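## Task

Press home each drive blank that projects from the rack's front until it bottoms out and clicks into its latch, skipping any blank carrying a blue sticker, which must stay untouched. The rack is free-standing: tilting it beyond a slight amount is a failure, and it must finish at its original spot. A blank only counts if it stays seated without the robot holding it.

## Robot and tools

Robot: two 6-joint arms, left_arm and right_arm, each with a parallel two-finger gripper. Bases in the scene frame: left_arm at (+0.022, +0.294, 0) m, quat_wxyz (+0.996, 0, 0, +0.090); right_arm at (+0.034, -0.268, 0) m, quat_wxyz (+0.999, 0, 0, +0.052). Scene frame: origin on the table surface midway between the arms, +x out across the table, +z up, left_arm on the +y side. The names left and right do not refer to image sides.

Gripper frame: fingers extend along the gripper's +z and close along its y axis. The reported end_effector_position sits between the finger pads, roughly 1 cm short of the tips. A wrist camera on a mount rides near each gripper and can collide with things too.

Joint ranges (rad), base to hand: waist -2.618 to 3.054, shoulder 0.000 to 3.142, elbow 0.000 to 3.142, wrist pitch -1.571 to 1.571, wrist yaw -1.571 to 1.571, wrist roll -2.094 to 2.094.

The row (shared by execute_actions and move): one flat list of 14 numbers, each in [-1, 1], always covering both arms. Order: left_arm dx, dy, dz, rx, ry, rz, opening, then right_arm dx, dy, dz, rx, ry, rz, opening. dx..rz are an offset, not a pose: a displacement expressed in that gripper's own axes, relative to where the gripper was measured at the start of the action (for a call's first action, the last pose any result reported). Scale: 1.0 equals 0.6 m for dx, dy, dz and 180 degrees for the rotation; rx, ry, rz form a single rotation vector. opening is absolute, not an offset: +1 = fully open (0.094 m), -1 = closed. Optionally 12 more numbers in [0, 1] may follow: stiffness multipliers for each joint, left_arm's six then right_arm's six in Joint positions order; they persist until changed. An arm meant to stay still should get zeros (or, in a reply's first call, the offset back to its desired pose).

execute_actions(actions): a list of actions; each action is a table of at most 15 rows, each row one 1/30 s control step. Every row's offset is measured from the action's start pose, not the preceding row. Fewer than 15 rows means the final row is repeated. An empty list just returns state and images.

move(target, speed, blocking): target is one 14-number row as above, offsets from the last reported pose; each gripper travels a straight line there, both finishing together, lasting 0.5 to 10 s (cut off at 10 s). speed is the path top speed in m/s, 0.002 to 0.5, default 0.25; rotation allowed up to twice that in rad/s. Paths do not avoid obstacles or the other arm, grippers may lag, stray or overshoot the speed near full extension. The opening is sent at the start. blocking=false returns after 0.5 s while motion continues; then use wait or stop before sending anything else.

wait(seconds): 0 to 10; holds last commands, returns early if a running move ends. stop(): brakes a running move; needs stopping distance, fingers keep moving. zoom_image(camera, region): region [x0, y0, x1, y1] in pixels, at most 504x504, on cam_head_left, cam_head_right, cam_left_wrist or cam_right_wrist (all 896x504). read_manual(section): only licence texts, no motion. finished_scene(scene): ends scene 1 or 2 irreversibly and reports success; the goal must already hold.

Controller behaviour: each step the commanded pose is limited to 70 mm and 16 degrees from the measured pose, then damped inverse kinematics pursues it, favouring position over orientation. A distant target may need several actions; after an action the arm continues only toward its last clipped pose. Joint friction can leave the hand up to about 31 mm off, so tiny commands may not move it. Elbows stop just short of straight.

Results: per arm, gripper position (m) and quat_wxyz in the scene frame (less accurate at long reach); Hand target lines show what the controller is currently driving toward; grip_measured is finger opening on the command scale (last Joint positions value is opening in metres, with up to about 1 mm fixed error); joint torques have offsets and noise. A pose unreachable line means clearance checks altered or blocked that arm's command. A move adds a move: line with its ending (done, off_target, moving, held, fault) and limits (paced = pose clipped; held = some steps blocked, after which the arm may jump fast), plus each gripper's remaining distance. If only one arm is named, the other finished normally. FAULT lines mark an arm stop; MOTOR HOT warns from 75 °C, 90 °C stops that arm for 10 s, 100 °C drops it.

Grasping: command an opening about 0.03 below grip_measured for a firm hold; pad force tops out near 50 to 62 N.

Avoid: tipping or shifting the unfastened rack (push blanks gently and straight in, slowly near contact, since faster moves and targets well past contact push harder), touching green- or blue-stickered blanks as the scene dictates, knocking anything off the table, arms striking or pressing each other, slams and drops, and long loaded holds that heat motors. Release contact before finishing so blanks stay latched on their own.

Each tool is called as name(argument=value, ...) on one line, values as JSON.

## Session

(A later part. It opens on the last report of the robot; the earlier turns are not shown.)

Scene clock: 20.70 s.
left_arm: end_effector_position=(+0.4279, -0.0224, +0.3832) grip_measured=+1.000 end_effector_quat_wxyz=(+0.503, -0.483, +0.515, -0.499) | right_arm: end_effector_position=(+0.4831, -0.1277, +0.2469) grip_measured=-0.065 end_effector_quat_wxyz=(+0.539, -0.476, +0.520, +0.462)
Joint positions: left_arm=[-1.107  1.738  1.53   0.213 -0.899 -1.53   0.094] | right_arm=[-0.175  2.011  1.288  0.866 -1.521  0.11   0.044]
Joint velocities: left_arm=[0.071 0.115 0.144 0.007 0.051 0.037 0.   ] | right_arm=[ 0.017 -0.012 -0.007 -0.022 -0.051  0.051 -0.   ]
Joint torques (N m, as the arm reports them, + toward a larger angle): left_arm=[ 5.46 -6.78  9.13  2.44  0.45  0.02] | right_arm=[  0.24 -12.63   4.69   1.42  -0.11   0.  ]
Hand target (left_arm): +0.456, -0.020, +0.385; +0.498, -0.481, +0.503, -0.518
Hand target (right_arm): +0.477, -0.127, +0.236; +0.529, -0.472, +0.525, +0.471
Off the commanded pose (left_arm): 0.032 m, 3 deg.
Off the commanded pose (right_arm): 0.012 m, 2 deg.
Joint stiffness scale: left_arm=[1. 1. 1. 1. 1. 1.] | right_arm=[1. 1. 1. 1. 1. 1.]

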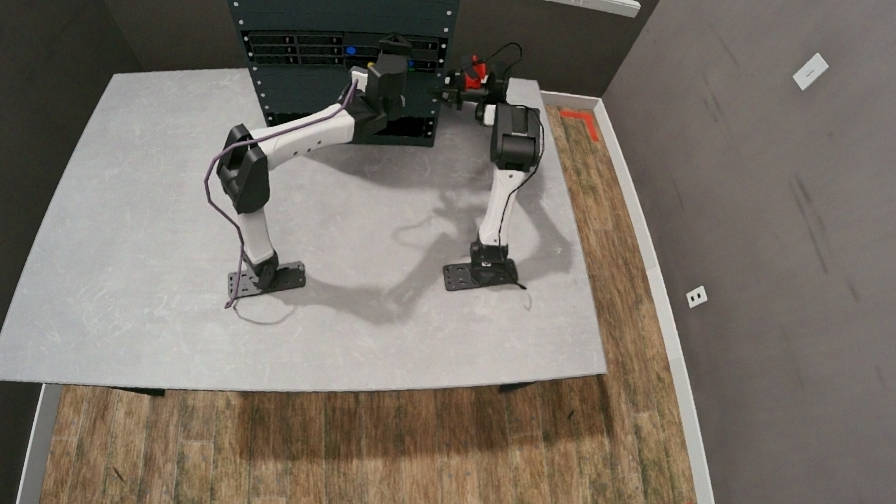

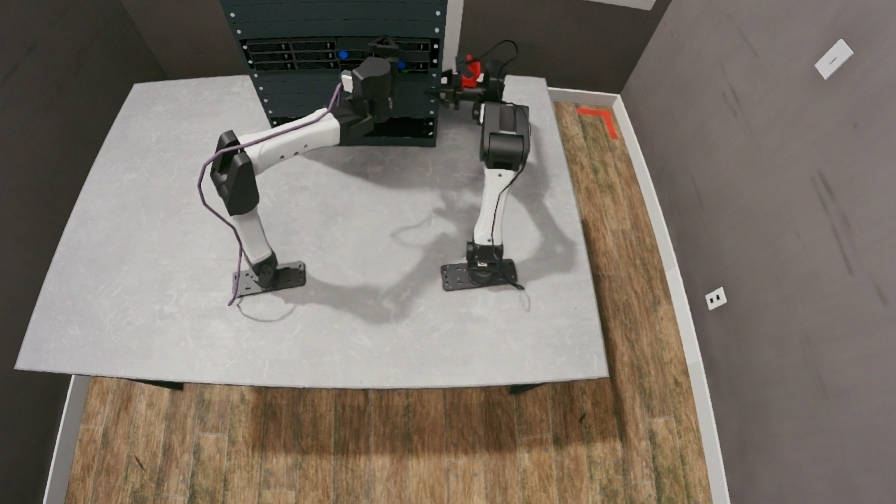

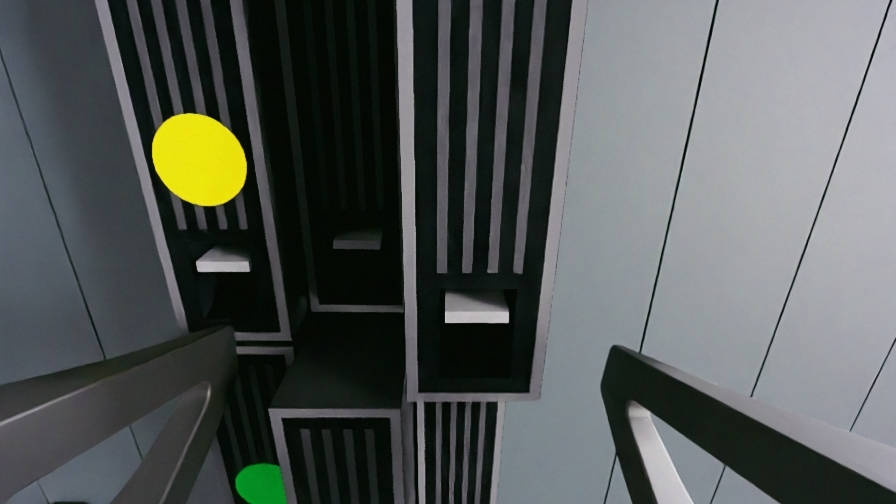

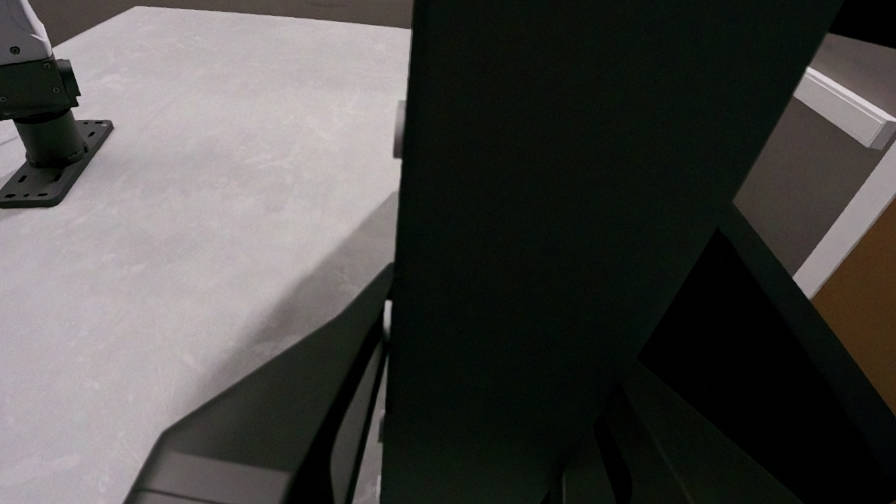

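execute_actions(actions=[[[0.001,-0.0047,0.055,0.0091,0.0043,-0.0107,1.0,0.018,0.01,0,-0.003,0.0005,0.009,-0.1],[0.001,-0.0047,0.0573,0.0091,0.0043,-0.0107,1.0,0.018,0.01,0,-0.003,0.0005,0.009,-0.1],[0.001,-0.0047,0.0596,0.0091,0.0043,-0.0107,1.0,0.018,0.01,0,-0.003,0.0005,0.009,-0.1],[0.001,-0.0047,0.0619,0.0091,0.0043,-0.0107,1.0,0.018,0.01,0,-0.003,0.0005,0.009,-0.1],[0.001,-0.0047,0.0642,0.0091,0.0043,-0.0107,1.0,0.018,0.01,0,-0.003,0.0005,0.009,-0.1],[0.001,-0.0047,0.0665,0.0091,0.0043,-0.0107,1.0,0.018,0.01,0,-0.003,0.0005,0.009,-0.1],[0.001,-0.0047,0.0688,0.0091,0.0043,-0.0107,1.0,0.018,0.01,0,-0.003,0.0005,0.009,-0.1],[0.001,-0.0047,0.0711,0.0091,0.0043,-0.0107,1.0,0.018,0.01,0,-0.003,0.0005,0.009,-0.1],[0.001,-0.0047,0.0734,0.0091,0.0043,-0.0107,1.0,0.018,0.01,0,-0.003,0.0005,0.009,-0.1],[0.001,-0.0047,0.0757,0.0091,0.0043,-0.0107,1.0,0.018,0.01,0,-0.003,0.0005,0.009,-0.1],[0.001,-0.0047,0.078,0.0091,0.0043,-0.0107,1.0,0.018,0.01,0,-0.003,0.0005,0.009,-0.1],[0.001,-0.0047,0.0803,0.0091,0.0043,-0.0107,1.0,0.018,0.01,0,-0.003,0.0005,0.009,-0.1],[0.001,-0.0047,0.0826,0.0091,0.0043,-0.0107,1.0,0.018,0.01,0,-0.003,0.0005,0.009,-0.1],[0.001,-0.0047,0.0849,0.0091,0.0043,-0.0107,1.0,0.018,0.01,0,-0.003,0.0005,0.009,-0.1],[0.001,-0.0047,0.087,0.0091,0.0043,-0.0107,1.0,0.018,0.01,0,-0.003,0.0005,0.009,-0.1]]])

Scene clock: 21.93 s.
left_arm: end_effector_position=(+0.4425, -0.0235, +0.3836) grip_measured=+1.000 end_effector_quat_wxyz=(+0.505, -0.482, +0.520, -0.492) | right_arm: end_effector_position=(+0.4831, -0.1277, +0.2469) grip_measured=-0.065 end_effector_quat_wxyz=(+0.539, -0.476, +0.520, +0.462)
Joint positions: left_arm=[-1.081  1.778  1.591  0.178 -0.875 -1.526  0.094] | right_arm=[-0.175  2.011  1.288  0.866 -1.521  0.11   0.044]
Joint velocities: left_arm=[-0.002  0.037  0.081 -0.168  0.066  0.051  0.   ] | right_arm=[-0.017 -0.012  0.007 -0.037  0.037  0.007 -0.001]
Joint torques (N m, as the arm reports them, + toward a larger angle): left_arm=[ 6.73 -5.94  9.39  2.74  0.63  0.01] | right_arm=[  0.24 -12.63   4.65   1.41  -0.13  -0.01]
Hand target (left_arm): +0.475, -0.020, +0.385; +0.499, -0.480, +0.503, -0.517
Hand target (right_arm): +0.477, -0.127, +0.236; +0.529, -0.472, +0.525, +0.471
Off the commanded pose (left_arm): 0.038 m, 4 deg.
Off the commanded pose (right_arm): 0.012 m, 2 deg.
Joint stiffness scale: left_arm=[1. 1. 1. 1. 1. 1.] | right_arm=[1. 1. 1. 1. 1. 1.]

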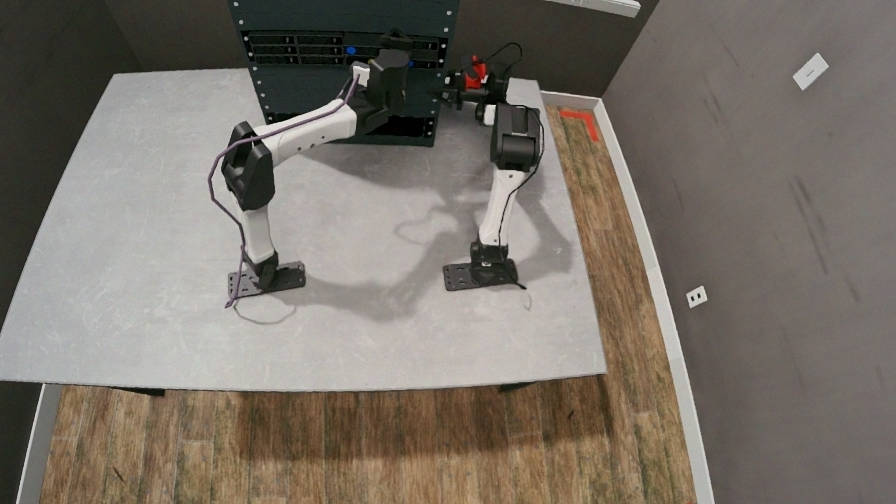

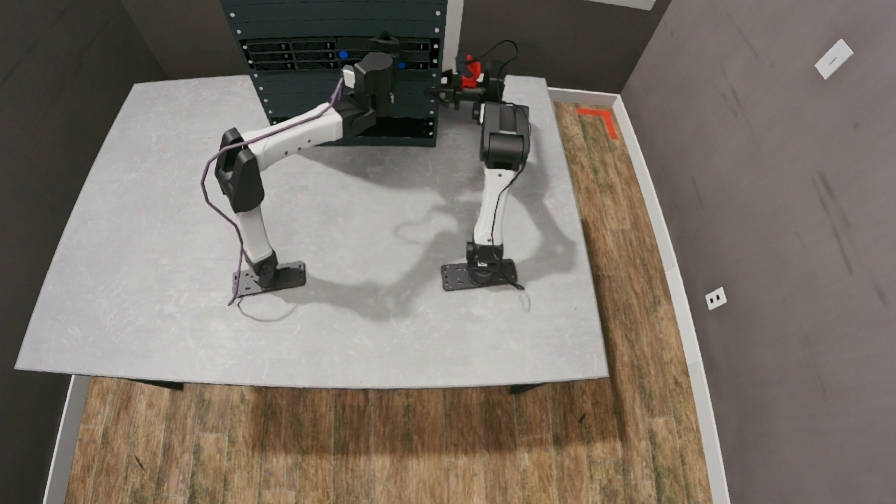

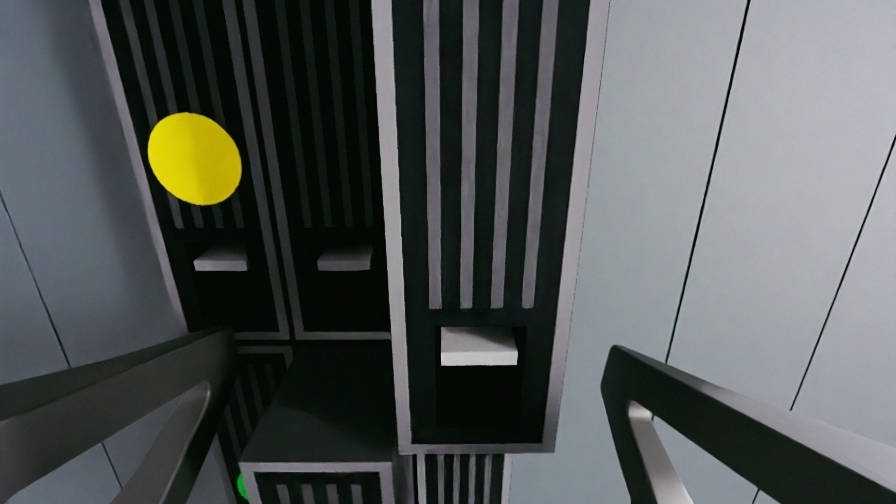

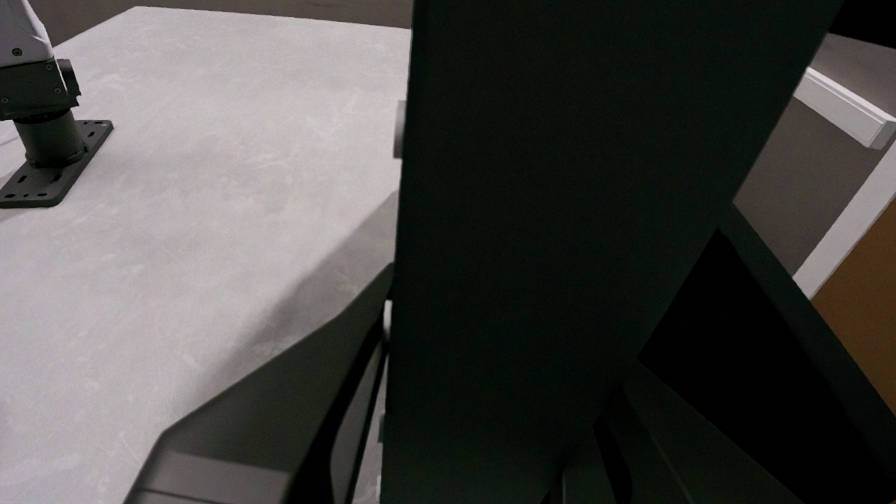

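execute_actions(actions=[])

zoom_image(camera="cam_left_wrist", region=[160, 230, 420, 420])

Scene clock: 22.20 s.
left_arm: end_effector_position=(+0.4426, -0.0238, +0.3837) grip_measured=+1.000 end_effector_quat_wxyz=(+0.505, -0.481, +0.523, -0.489) | right_arm: end_effector_position=(+0.4831, -0.1277, +0.2469) grip_measured=-0.065 end_effector_quat_wxyz=(+0.539, -0.476, +0.520, +0.462)
Joint positions: left_arm=[-1.081  1.779  1.598  0.166 -0.875 -1.525  0.094] | right_arm=[-0.175  2.011  1.288  0.866 -1.521  0.11   0.044]
Joint velocities: left_arm=[ 0.007  0.007 -0.007  0.022  0.037  0.007  0.   ] | right_arm=[ 0.002 -0.002  0.007 -0.037  0.051  0.051 -0.001]
Joint torques (N m, as the arm reports them, + toward a larger angle): left_arm=[ 6.69 -6.06  9.48  2.7   0.64  0.02] | right_arm=[  0.23 -12.61   4.69   1.42  -0.11   0.  ]
Hand target (left_arm): +0.475, -0.020, +0.385; +0.499, -0.480, +0.503, -0.517
Hand target (right_arm): +0.477, -0.127, +0.236; +0.529, -0.472, +0.525, +0.471
Off the commanded pose (left_arm): 0.037 m, 4 deg.
Off the commanded pose (right_arm): 0.012 m, 2 deg.
Joint stiffness scale: left_arm=[1. 1. 1. 1. 1. 1.] | right_arm=[1. 1. 1. 1. 1. 1.]

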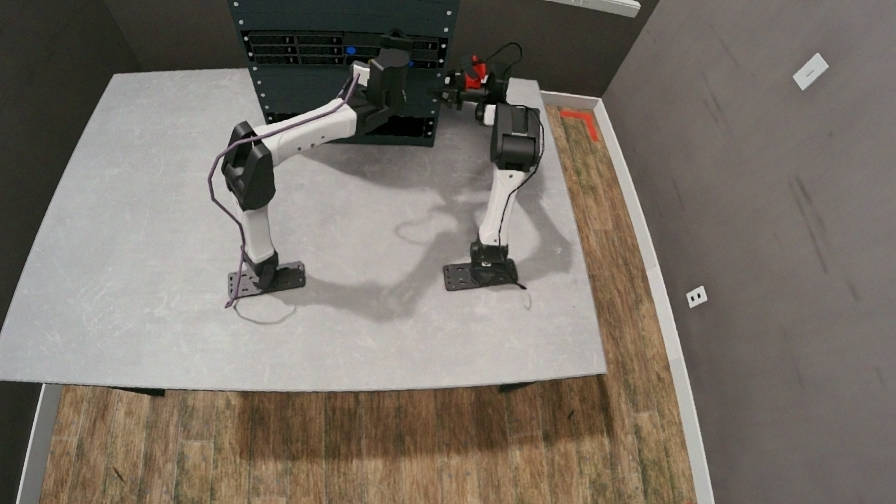

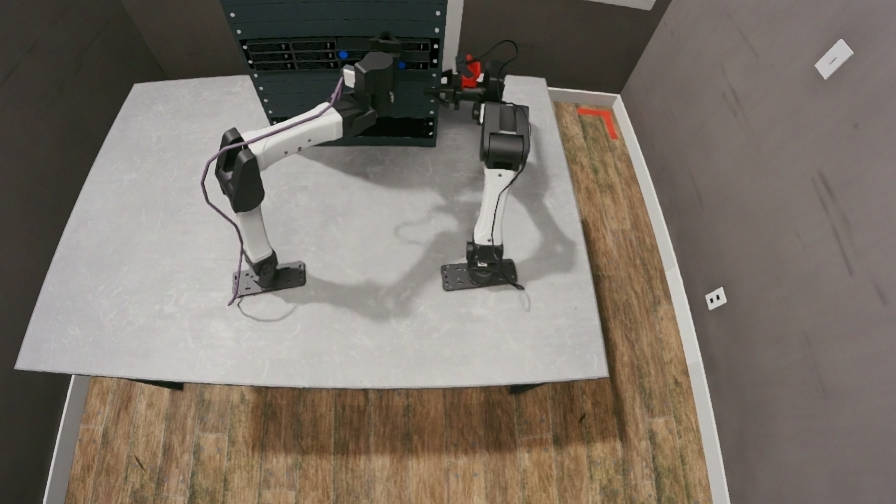

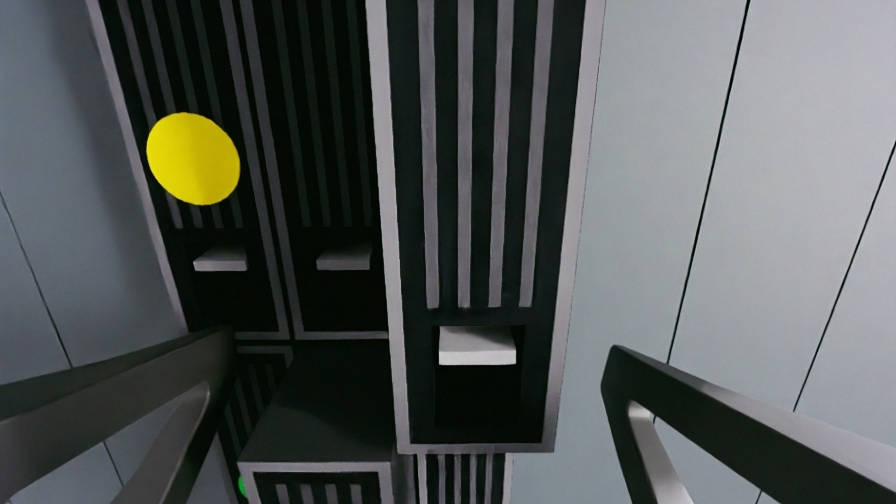

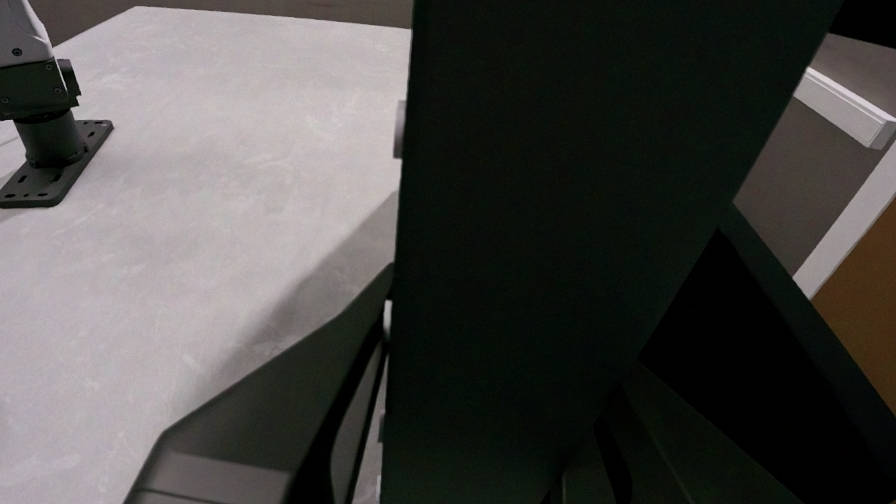

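Region (160, 230, 420, 420) of cam_left_wrist's 896x504 image, scaled by 1.938, with more detail than that image has; it fills the top 368 rows of this view, and the rest is white.

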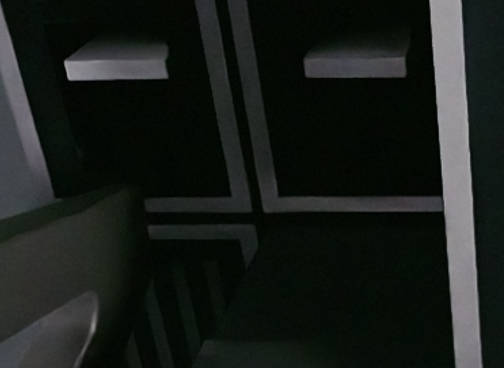

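execute_actions(actions=[[[0.001,-0.005,0.064,0.014,0.0045,-0.0167,1.0,0.018,0.01,0,-0.003,0.0005,0.009,-0.1],[0.001,-0.005,0.066,0.014,0.0045,-0.0167,1.0,0.018,0.0105,0,-0.003,0.0005,0.009,-0.1],[0.001,-0.005,0.068,0.014,0.0045,-0.0167,1.0,0.018,0.011,0,-0.003,0.0005,0.009,-0.1],[0.001,-0.005,0.07,0.014,0.0045,-0.0167,1.0,0.018,0.0115,0,-0.003,0.0005,0.009,-0.1],[0.001,-0.005,0.072,0.014,0.0045,-0.0167,1.0,0.018,0.012,0,-0.003,0.0005,0.009,-0.1],[0.001,-0.005,0.074,0.014,0.0045,-0.0167,1.0,0.018,0.0125,0,-0.003,0.0005,0.009,-0.1],[0.001,-0.005,0.076,0.014,0.0045,-0.0167,1.0,0.018,0.013,0,-0.003,0.0005,0.009,-0.1],[0.001,-0.005,0.078,0.014,0.0045,-0.0167,1.0,0.018,0.0135,0,-0.003,0.0005,0.009,-0.1],[0.001,-0.005,0.08,0.014,0.0045,-0.0167,1.0,0.018,0.014,0,-0.003,0.0005,0.009,-0.1],[0.001,-0.005,0.082,0.014,0.0045,-0.0167,1.0,0.018,0.014,0,-0.003,0.0005,0.009,-0.1],[0.001,-0.005,0.084,0.014,0.0045,-0.0167,1.0,0.018,0.014,0,-0.003,0.0005,0.009,-0.1],[0.001,-0.005,0.086,0.014,0.0045,-0.0167,1.0,0.018,0.014,0,-0.003,0.0005,0.009,-0.1],[0.001,-0.005,0.088,0.014,0.0045,-0.0167,1.0,0.018,0.014,0,-0.003,0.0005,0.009,-0.1],[0.001,-0.005,0.088,0.014,0.0045,-0.0167,1.0,0.018,0.014,0,-0.003,0.0005,0.009,-0.1],[0.001,-0.005,0.088,0.014,0.0045,-0.0167,1.0,0.018,0.014,0,-0.003,0.0005,0.009,-0.1]]])

Scene clock: 23.50 s.
left_arm: end_effector_position=(+0.4442, -0.0252, +0.3833) grip_measured=+1.000 end_effector_quat_wxyz=(+0.508, -0.478, +0.534, -0.477) | right_arm: end_effector_position=(+0.4830, -0.1276, +0.2466) grip_measured=-0.065 end_effector_quat_wxyz=(+0.540, -0.475, +0.520, +0.461)
Joint positions: left_arm=[-1.08   1.79   1.629  0.119 -0.876 -1.516  0.094] | right_arm=[-0.175  2.011  1.284  0.876 -1.518  0.115  0.044]
Joint velocities: left_arm=[-0.007  0.007  0.056 -0.154 -0.022 -0.051  0.   ] | right_arm=[-0.012 -0.007  0.012  0.051 -0.007 -0.095  0.001]
Joint torques (N m, as the arm reports them, + toward a larger angle): left_arm=[ 8.43 -4.75  9.6   3.17  0.76 -0.07] | right_arm=[  0.25 -13.11   4.15   1.4   -0.14  -0.02]
Hand target (left_arm): +0.487, -0.018, +0.384; +0.501, -0.480, +0.505, -0.513
Hand target (right_arm): +0.475, -0.127, +0.236; +0.529, -0.472, +0.524, +0.471
Off the commanded pose (left_arm): 0.051 m, 6 deg.
Off the commanded pose (right_arm): 0.013 m, 2 deg.
Joint stiffness scale: left_arm=[1. 1. 1. 1. 1. 1.] | right_arm=[1. 1. 1. 1. 1. 1.]

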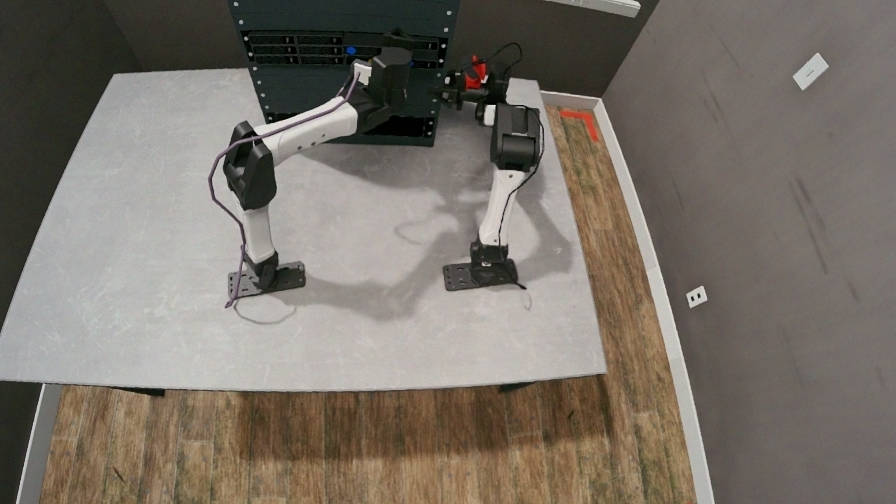

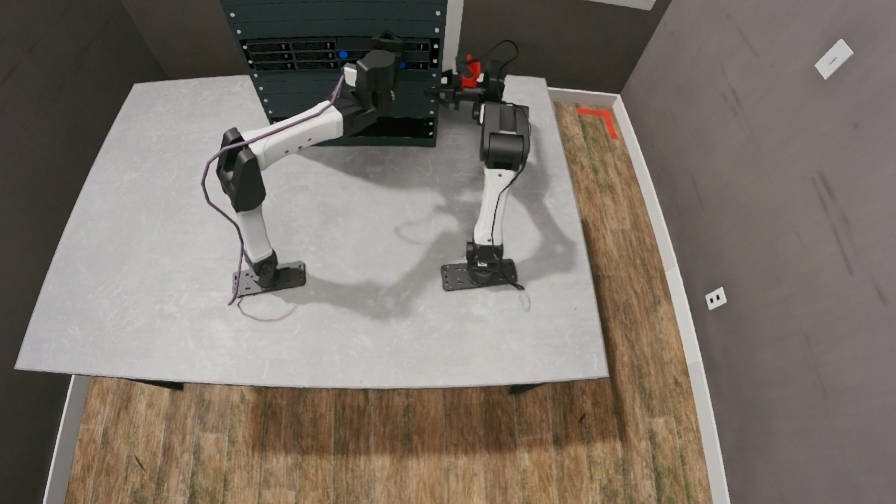

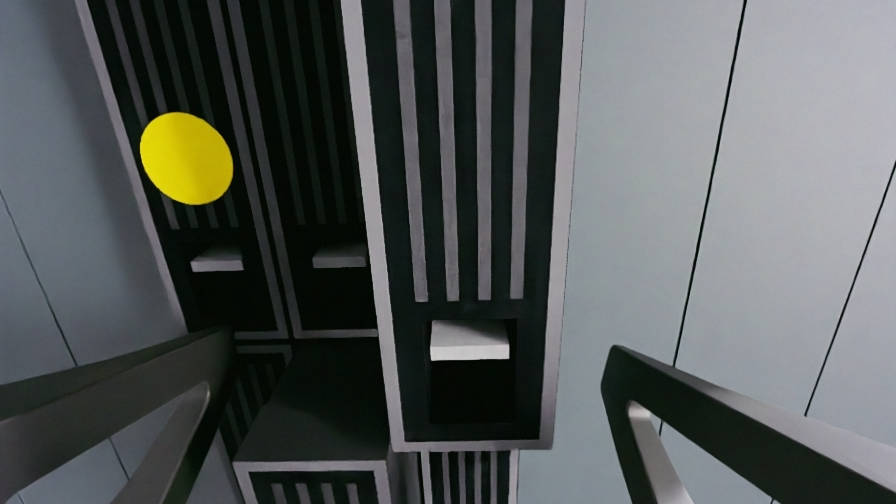

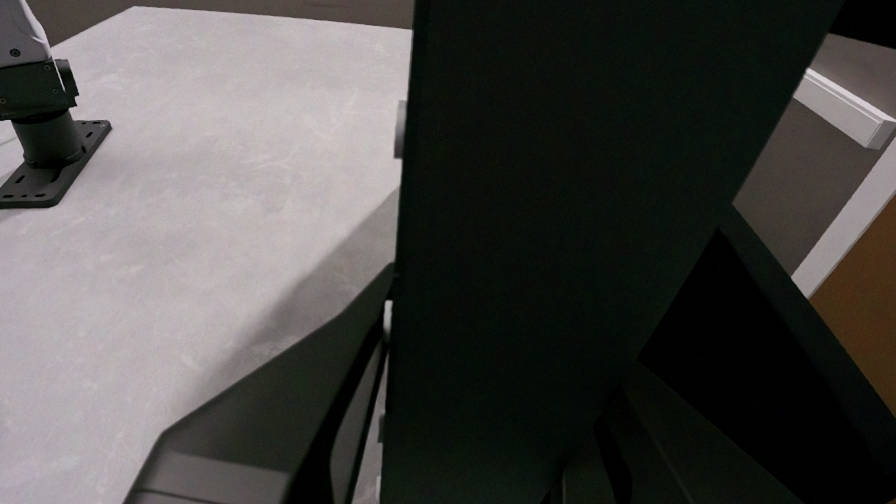

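move(target=[-0.002, 0.0126, -0.1414, 0.0091, 0.0032, -0.0275, 1.0, 0.018, -0.002, -0.1, 0.05, 0, 0, 1.0], speed=0.1)

Scene clock: 25.27 s.
left_arm: end_effector_position=(+0.3630, -0.0269, +0.3741) grip_measured=+1.000 end_effector_quat_wxyz=(+0.491, -0.486, +0.519, -0.503) | right_arm: end_effector_position=(+0.4806, -0.1861, +0.2359) grip_measured=+1.000 end_effector_quat_wxyz=(+0.573, -0.437, +0.552, +0.420)
Joint positions: left_arm=[-1.256  1.609  1.371  0.215 -1.031 -1.57   0.094] | right_arm=[-0.311  1.966  1.171  0.932 -1.508  0.099  0.094]
Joint velocities: left_arm=[-0.002 -0.007  0.007  0.095  0.022 -0.051  0.   ] | right_arm=[ 0.007 -0.012 -0.007  0.022  0.022  0.022  0.   ]
Joint torques (N m, as the arm reports them, + toward a larger angle): left_arm=[  0.07 -10.91   5.74   1.84  -0.2    0.04] | right_arm=[ -0.1  -12.98   5.5    1.38   0.06   0.03]
Hand target (left_arm): +0.359, -0.022, +0.378; +0.491, -0.491, +0.509, -0.509
Hand target (right_arm): +0.478, -0.187, +0.235; +0.574, -0.432, +0.555, +0.418
Off the commanded pose (left_arm): 0.008 m, 2 deg.
Off the commanded pose (right_arm): 0.004 m, 1 deg.
Joint stiffness scale: left_arm=[1. 1. 1. 1. 1. 1.] | right_arm=[1. 1. 1. 1. 1. 1.]
move: done

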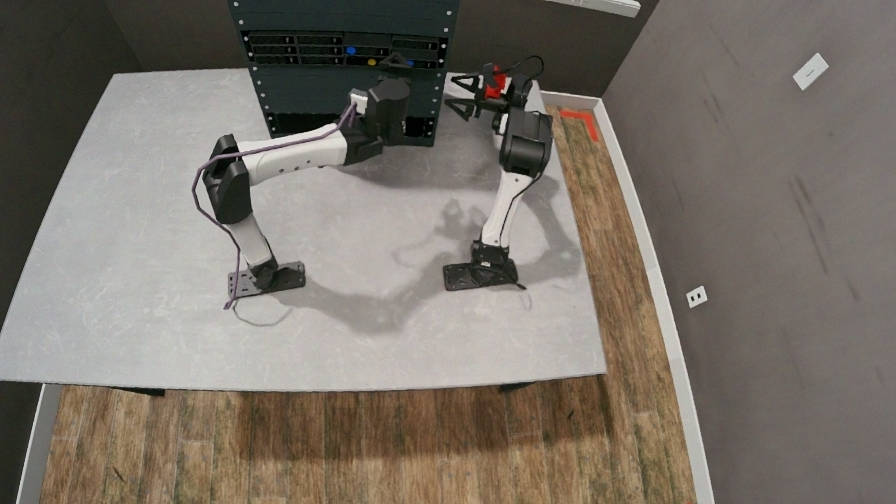

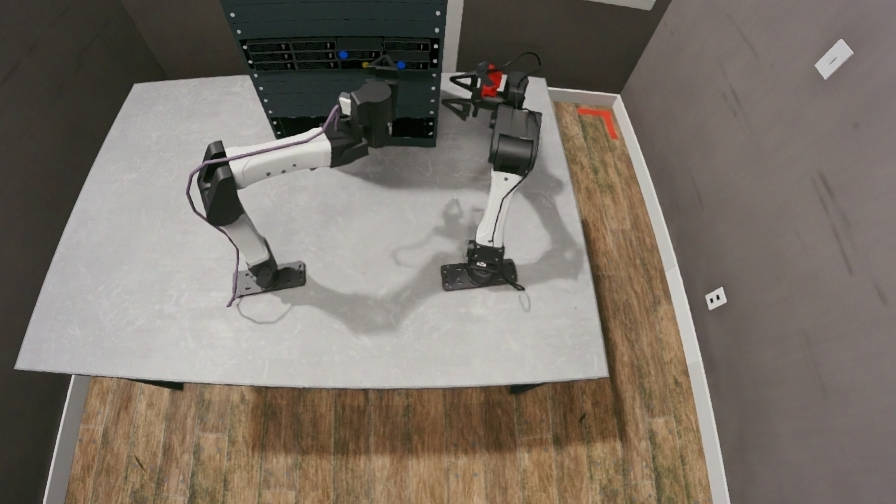

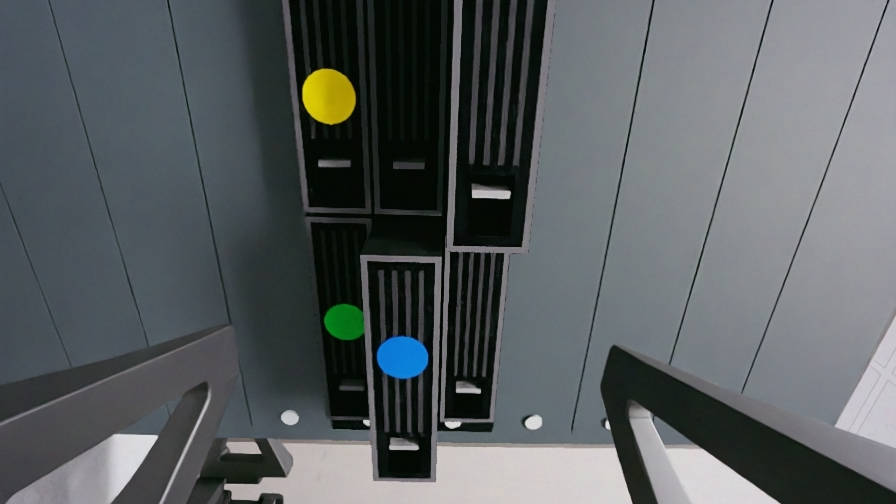

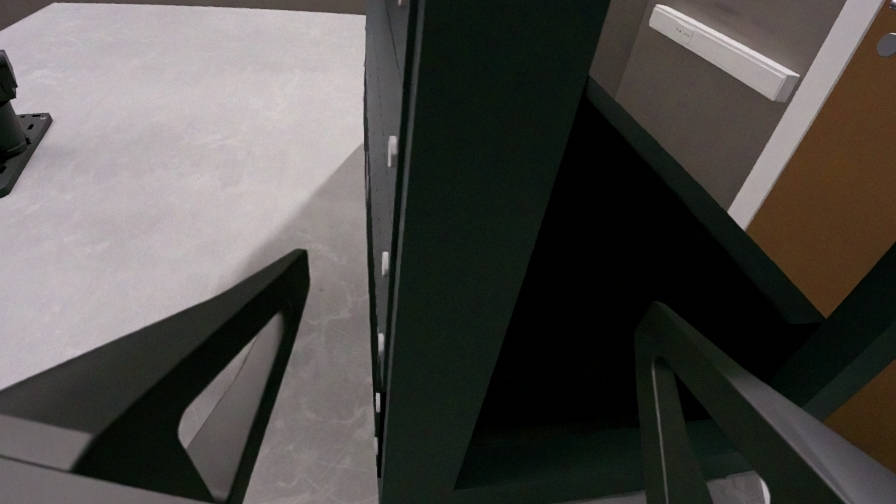

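zoom_image(camera="cam_left_wrist", region=[270, 130, 560, 490])

zoom_image(camera="cam_head_left", region=[200, 0, 480, 170])

Region (270, 130, 560, 490) of cam_left_wrist's 896x504 image, scaled by 1.400, with more detail than that image has; it fills the left 406 columns of this view, and the rest is white.

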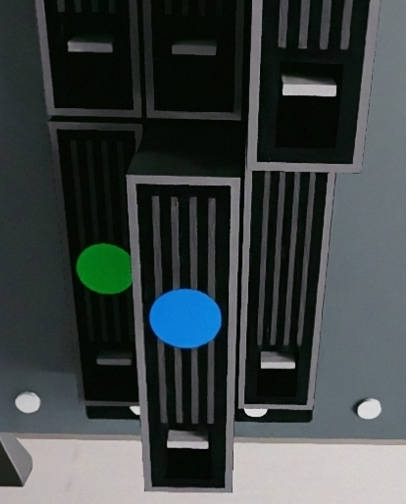

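Region (200, 0, 480, 170) of cam_head_left's 896x504 image, scaled by 1.800, with more detail than that image has; it fills the top 306 rows of this view, and the rest is white.

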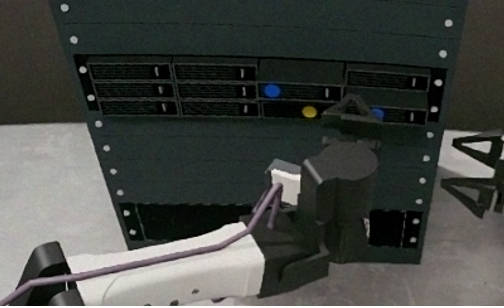

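finished_scene(scene=2)

The scene is finished: the task was done.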